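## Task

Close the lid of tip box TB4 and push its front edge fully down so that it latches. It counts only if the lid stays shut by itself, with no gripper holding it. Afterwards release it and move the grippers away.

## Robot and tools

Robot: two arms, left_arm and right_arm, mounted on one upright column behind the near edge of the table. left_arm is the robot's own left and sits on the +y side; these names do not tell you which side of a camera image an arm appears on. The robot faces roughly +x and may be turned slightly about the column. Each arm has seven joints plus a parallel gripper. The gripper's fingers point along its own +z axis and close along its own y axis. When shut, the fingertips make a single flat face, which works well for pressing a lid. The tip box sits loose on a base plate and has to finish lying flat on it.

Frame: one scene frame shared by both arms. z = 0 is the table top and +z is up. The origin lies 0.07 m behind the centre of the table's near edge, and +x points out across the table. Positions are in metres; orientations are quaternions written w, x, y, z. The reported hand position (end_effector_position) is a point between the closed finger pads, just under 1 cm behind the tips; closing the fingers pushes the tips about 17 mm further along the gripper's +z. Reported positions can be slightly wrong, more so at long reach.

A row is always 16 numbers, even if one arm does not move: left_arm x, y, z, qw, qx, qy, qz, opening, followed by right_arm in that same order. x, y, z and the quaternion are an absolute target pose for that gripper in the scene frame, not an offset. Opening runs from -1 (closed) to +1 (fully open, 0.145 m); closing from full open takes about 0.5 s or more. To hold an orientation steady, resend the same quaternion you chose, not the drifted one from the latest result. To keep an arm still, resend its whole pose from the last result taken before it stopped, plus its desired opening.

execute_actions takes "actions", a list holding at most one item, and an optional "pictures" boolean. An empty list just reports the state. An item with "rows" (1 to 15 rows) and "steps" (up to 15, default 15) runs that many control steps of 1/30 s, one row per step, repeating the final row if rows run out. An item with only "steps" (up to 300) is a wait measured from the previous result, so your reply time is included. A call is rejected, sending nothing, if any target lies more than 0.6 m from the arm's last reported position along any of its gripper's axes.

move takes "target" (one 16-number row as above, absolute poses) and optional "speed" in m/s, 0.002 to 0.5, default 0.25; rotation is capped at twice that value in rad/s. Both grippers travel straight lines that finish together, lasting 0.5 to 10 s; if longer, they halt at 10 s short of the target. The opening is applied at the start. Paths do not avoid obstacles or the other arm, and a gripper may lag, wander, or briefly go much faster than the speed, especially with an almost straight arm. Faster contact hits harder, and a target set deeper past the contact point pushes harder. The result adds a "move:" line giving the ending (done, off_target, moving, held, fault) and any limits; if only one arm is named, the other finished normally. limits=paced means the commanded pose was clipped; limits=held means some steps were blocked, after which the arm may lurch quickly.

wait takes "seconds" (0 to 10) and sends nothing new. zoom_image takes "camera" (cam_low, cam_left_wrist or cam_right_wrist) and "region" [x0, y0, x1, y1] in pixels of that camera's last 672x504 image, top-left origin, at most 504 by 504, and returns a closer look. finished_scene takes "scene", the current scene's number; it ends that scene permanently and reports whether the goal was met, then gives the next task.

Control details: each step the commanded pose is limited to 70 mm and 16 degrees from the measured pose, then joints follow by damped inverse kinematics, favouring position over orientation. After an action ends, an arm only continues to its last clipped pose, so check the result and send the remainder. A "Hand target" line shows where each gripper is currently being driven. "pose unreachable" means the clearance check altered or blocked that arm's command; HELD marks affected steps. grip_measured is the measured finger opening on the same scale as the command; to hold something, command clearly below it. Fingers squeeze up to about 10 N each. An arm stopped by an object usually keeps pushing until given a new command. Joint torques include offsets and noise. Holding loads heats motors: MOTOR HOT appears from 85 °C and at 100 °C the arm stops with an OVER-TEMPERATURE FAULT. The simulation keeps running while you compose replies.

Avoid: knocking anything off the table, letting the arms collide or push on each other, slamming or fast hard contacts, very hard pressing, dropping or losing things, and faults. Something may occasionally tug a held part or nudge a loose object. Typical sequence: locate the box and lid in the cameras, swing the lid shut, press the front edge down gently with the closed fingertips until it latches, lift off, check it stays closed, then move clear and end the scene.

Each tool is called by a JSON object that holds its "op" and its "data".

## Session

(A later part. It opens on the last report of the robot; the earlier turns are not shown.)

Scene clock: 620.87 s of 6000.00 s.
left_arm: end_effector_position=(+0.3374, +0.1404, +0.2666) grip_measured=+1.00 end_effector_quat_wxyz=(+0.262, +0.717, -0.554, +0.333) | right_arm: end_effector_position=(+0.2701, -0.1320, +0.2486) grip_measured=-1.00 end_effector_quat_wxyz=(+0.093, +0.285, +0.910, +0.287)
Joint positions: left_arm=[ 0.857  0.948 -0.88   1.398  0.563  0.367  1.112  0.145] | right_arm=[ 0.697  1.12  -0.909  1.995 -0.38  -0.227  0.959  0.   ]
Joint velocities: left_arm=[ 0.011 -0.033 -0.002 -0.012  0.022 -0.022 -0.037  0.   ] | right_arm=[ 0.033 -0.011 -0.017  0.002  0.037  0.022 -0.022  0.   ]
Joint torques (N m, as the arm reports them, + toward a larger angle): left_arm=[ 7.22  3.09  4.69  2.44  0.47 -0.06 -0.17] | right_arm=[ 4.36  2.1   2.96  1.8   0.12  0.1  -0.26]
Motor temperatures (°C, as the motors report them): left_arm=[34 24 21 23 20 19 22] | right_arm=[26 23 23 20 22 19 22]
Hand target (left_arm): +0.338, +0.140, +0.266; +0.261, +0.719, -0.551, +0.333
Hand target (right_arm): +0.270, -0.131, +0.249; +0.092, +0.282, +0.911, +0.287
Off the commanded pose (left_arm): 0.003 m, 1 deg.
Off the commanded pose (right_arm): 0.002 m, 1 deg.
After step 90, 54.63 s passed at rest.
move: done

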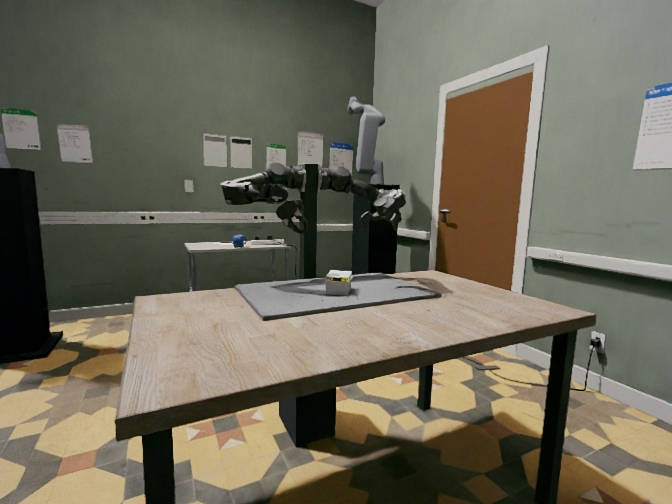

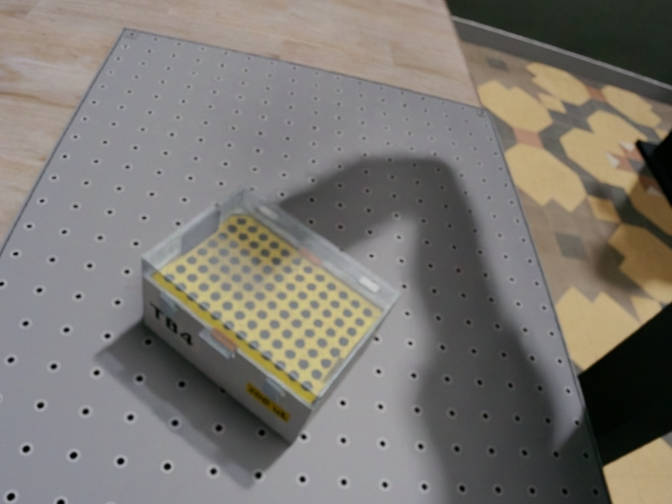

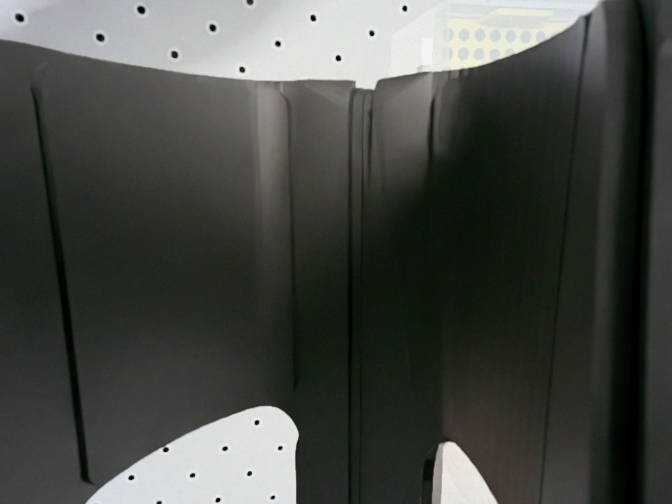

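{"op": "zoom_image", "data": {"camera": "cam_left_wrist", "region": [130, 240, 330, 450]}}

{"op": "zoom_image", "data": {"camera": "cam_low", "region": [318, 262, 362, 300]}}

Region (130, 240, 330, 450) of cam_left_wrist's 672x504 image, scaled by 2.400, with more detail than that image has; it fills the left 480 columns of this view, and the rest is white.

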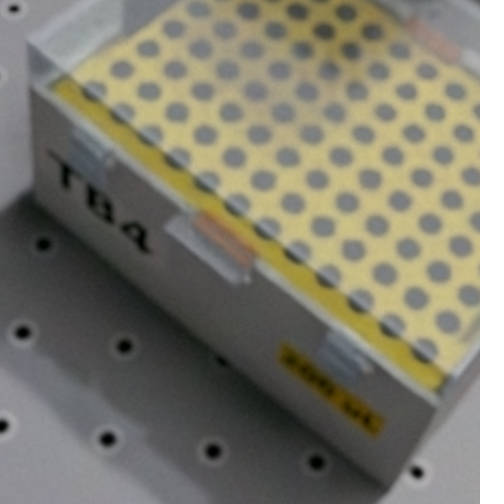

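Region (318, 262, 362, 300) of cam_low's 672x504 image, scaled by 11.455, with more detail than that image has; it fills the top 435 rows of this view, and the rest is white.

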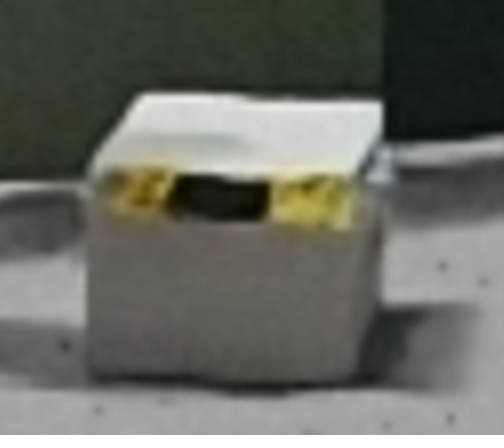

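{"op": "zoom_image", "data": {"camera": "cam_left_wrist", "region": [135, 245, 235, 345]}}

{"op": "zoom_image", "data": {"camera": "cam_left_wrist", "region": [240, 350, 340, 450]}}

Region (135, 245, 235, 345) of cam_left_wrist's 672x504 image, scaled by 5.040, with more detail than that image has.

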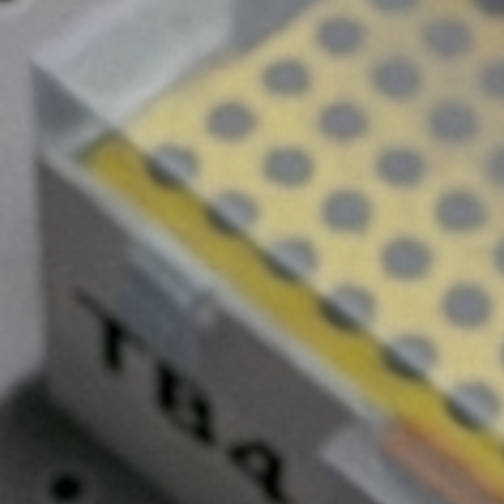

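Region (240, 350, 340, 450) of cam_left_wrist's 672x504 image, scaled by 5.040, with more detail than that image has.

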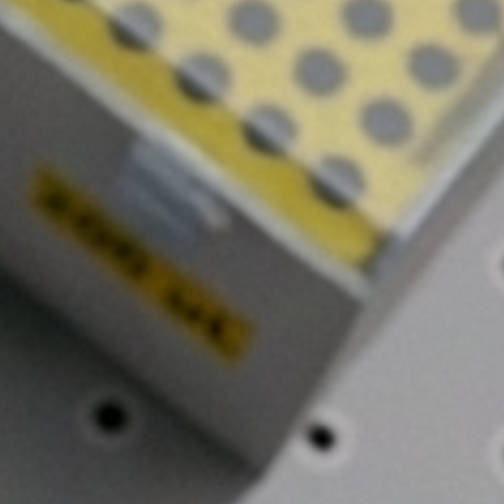

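{"op": "zoom_image", "data": {"camera": "cam_low", "region": [323, 268, 355, 286]}}

{"op": "zoom_image", "data": {"camera": "cam_left_wrist", "region": [135, 180, 265, 310]}}

Region (323, 268, 355, 286) of cam_low's 672x504 image, scaled by 15.750, with more detail than that image has; it fills the top 284 rows of this view, and the rest is white.

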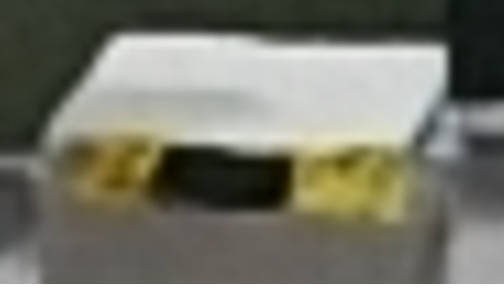

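Region (135, 180, 265, 310) of cam_left_wrist's 672x504 image, scaled by 3.877, with more detail than that image has.

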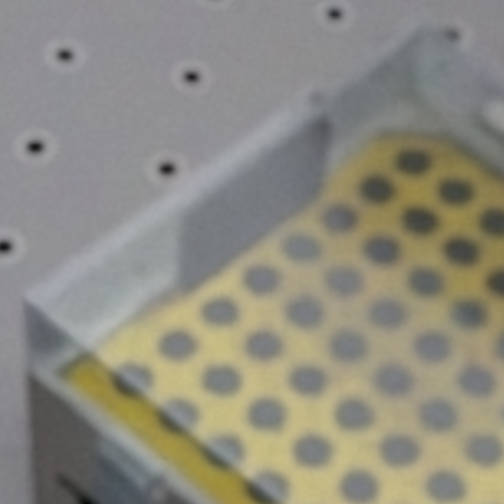

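{"op": "finished_scene", "data": {"scene": 2}}

The scene is finished: the task was done.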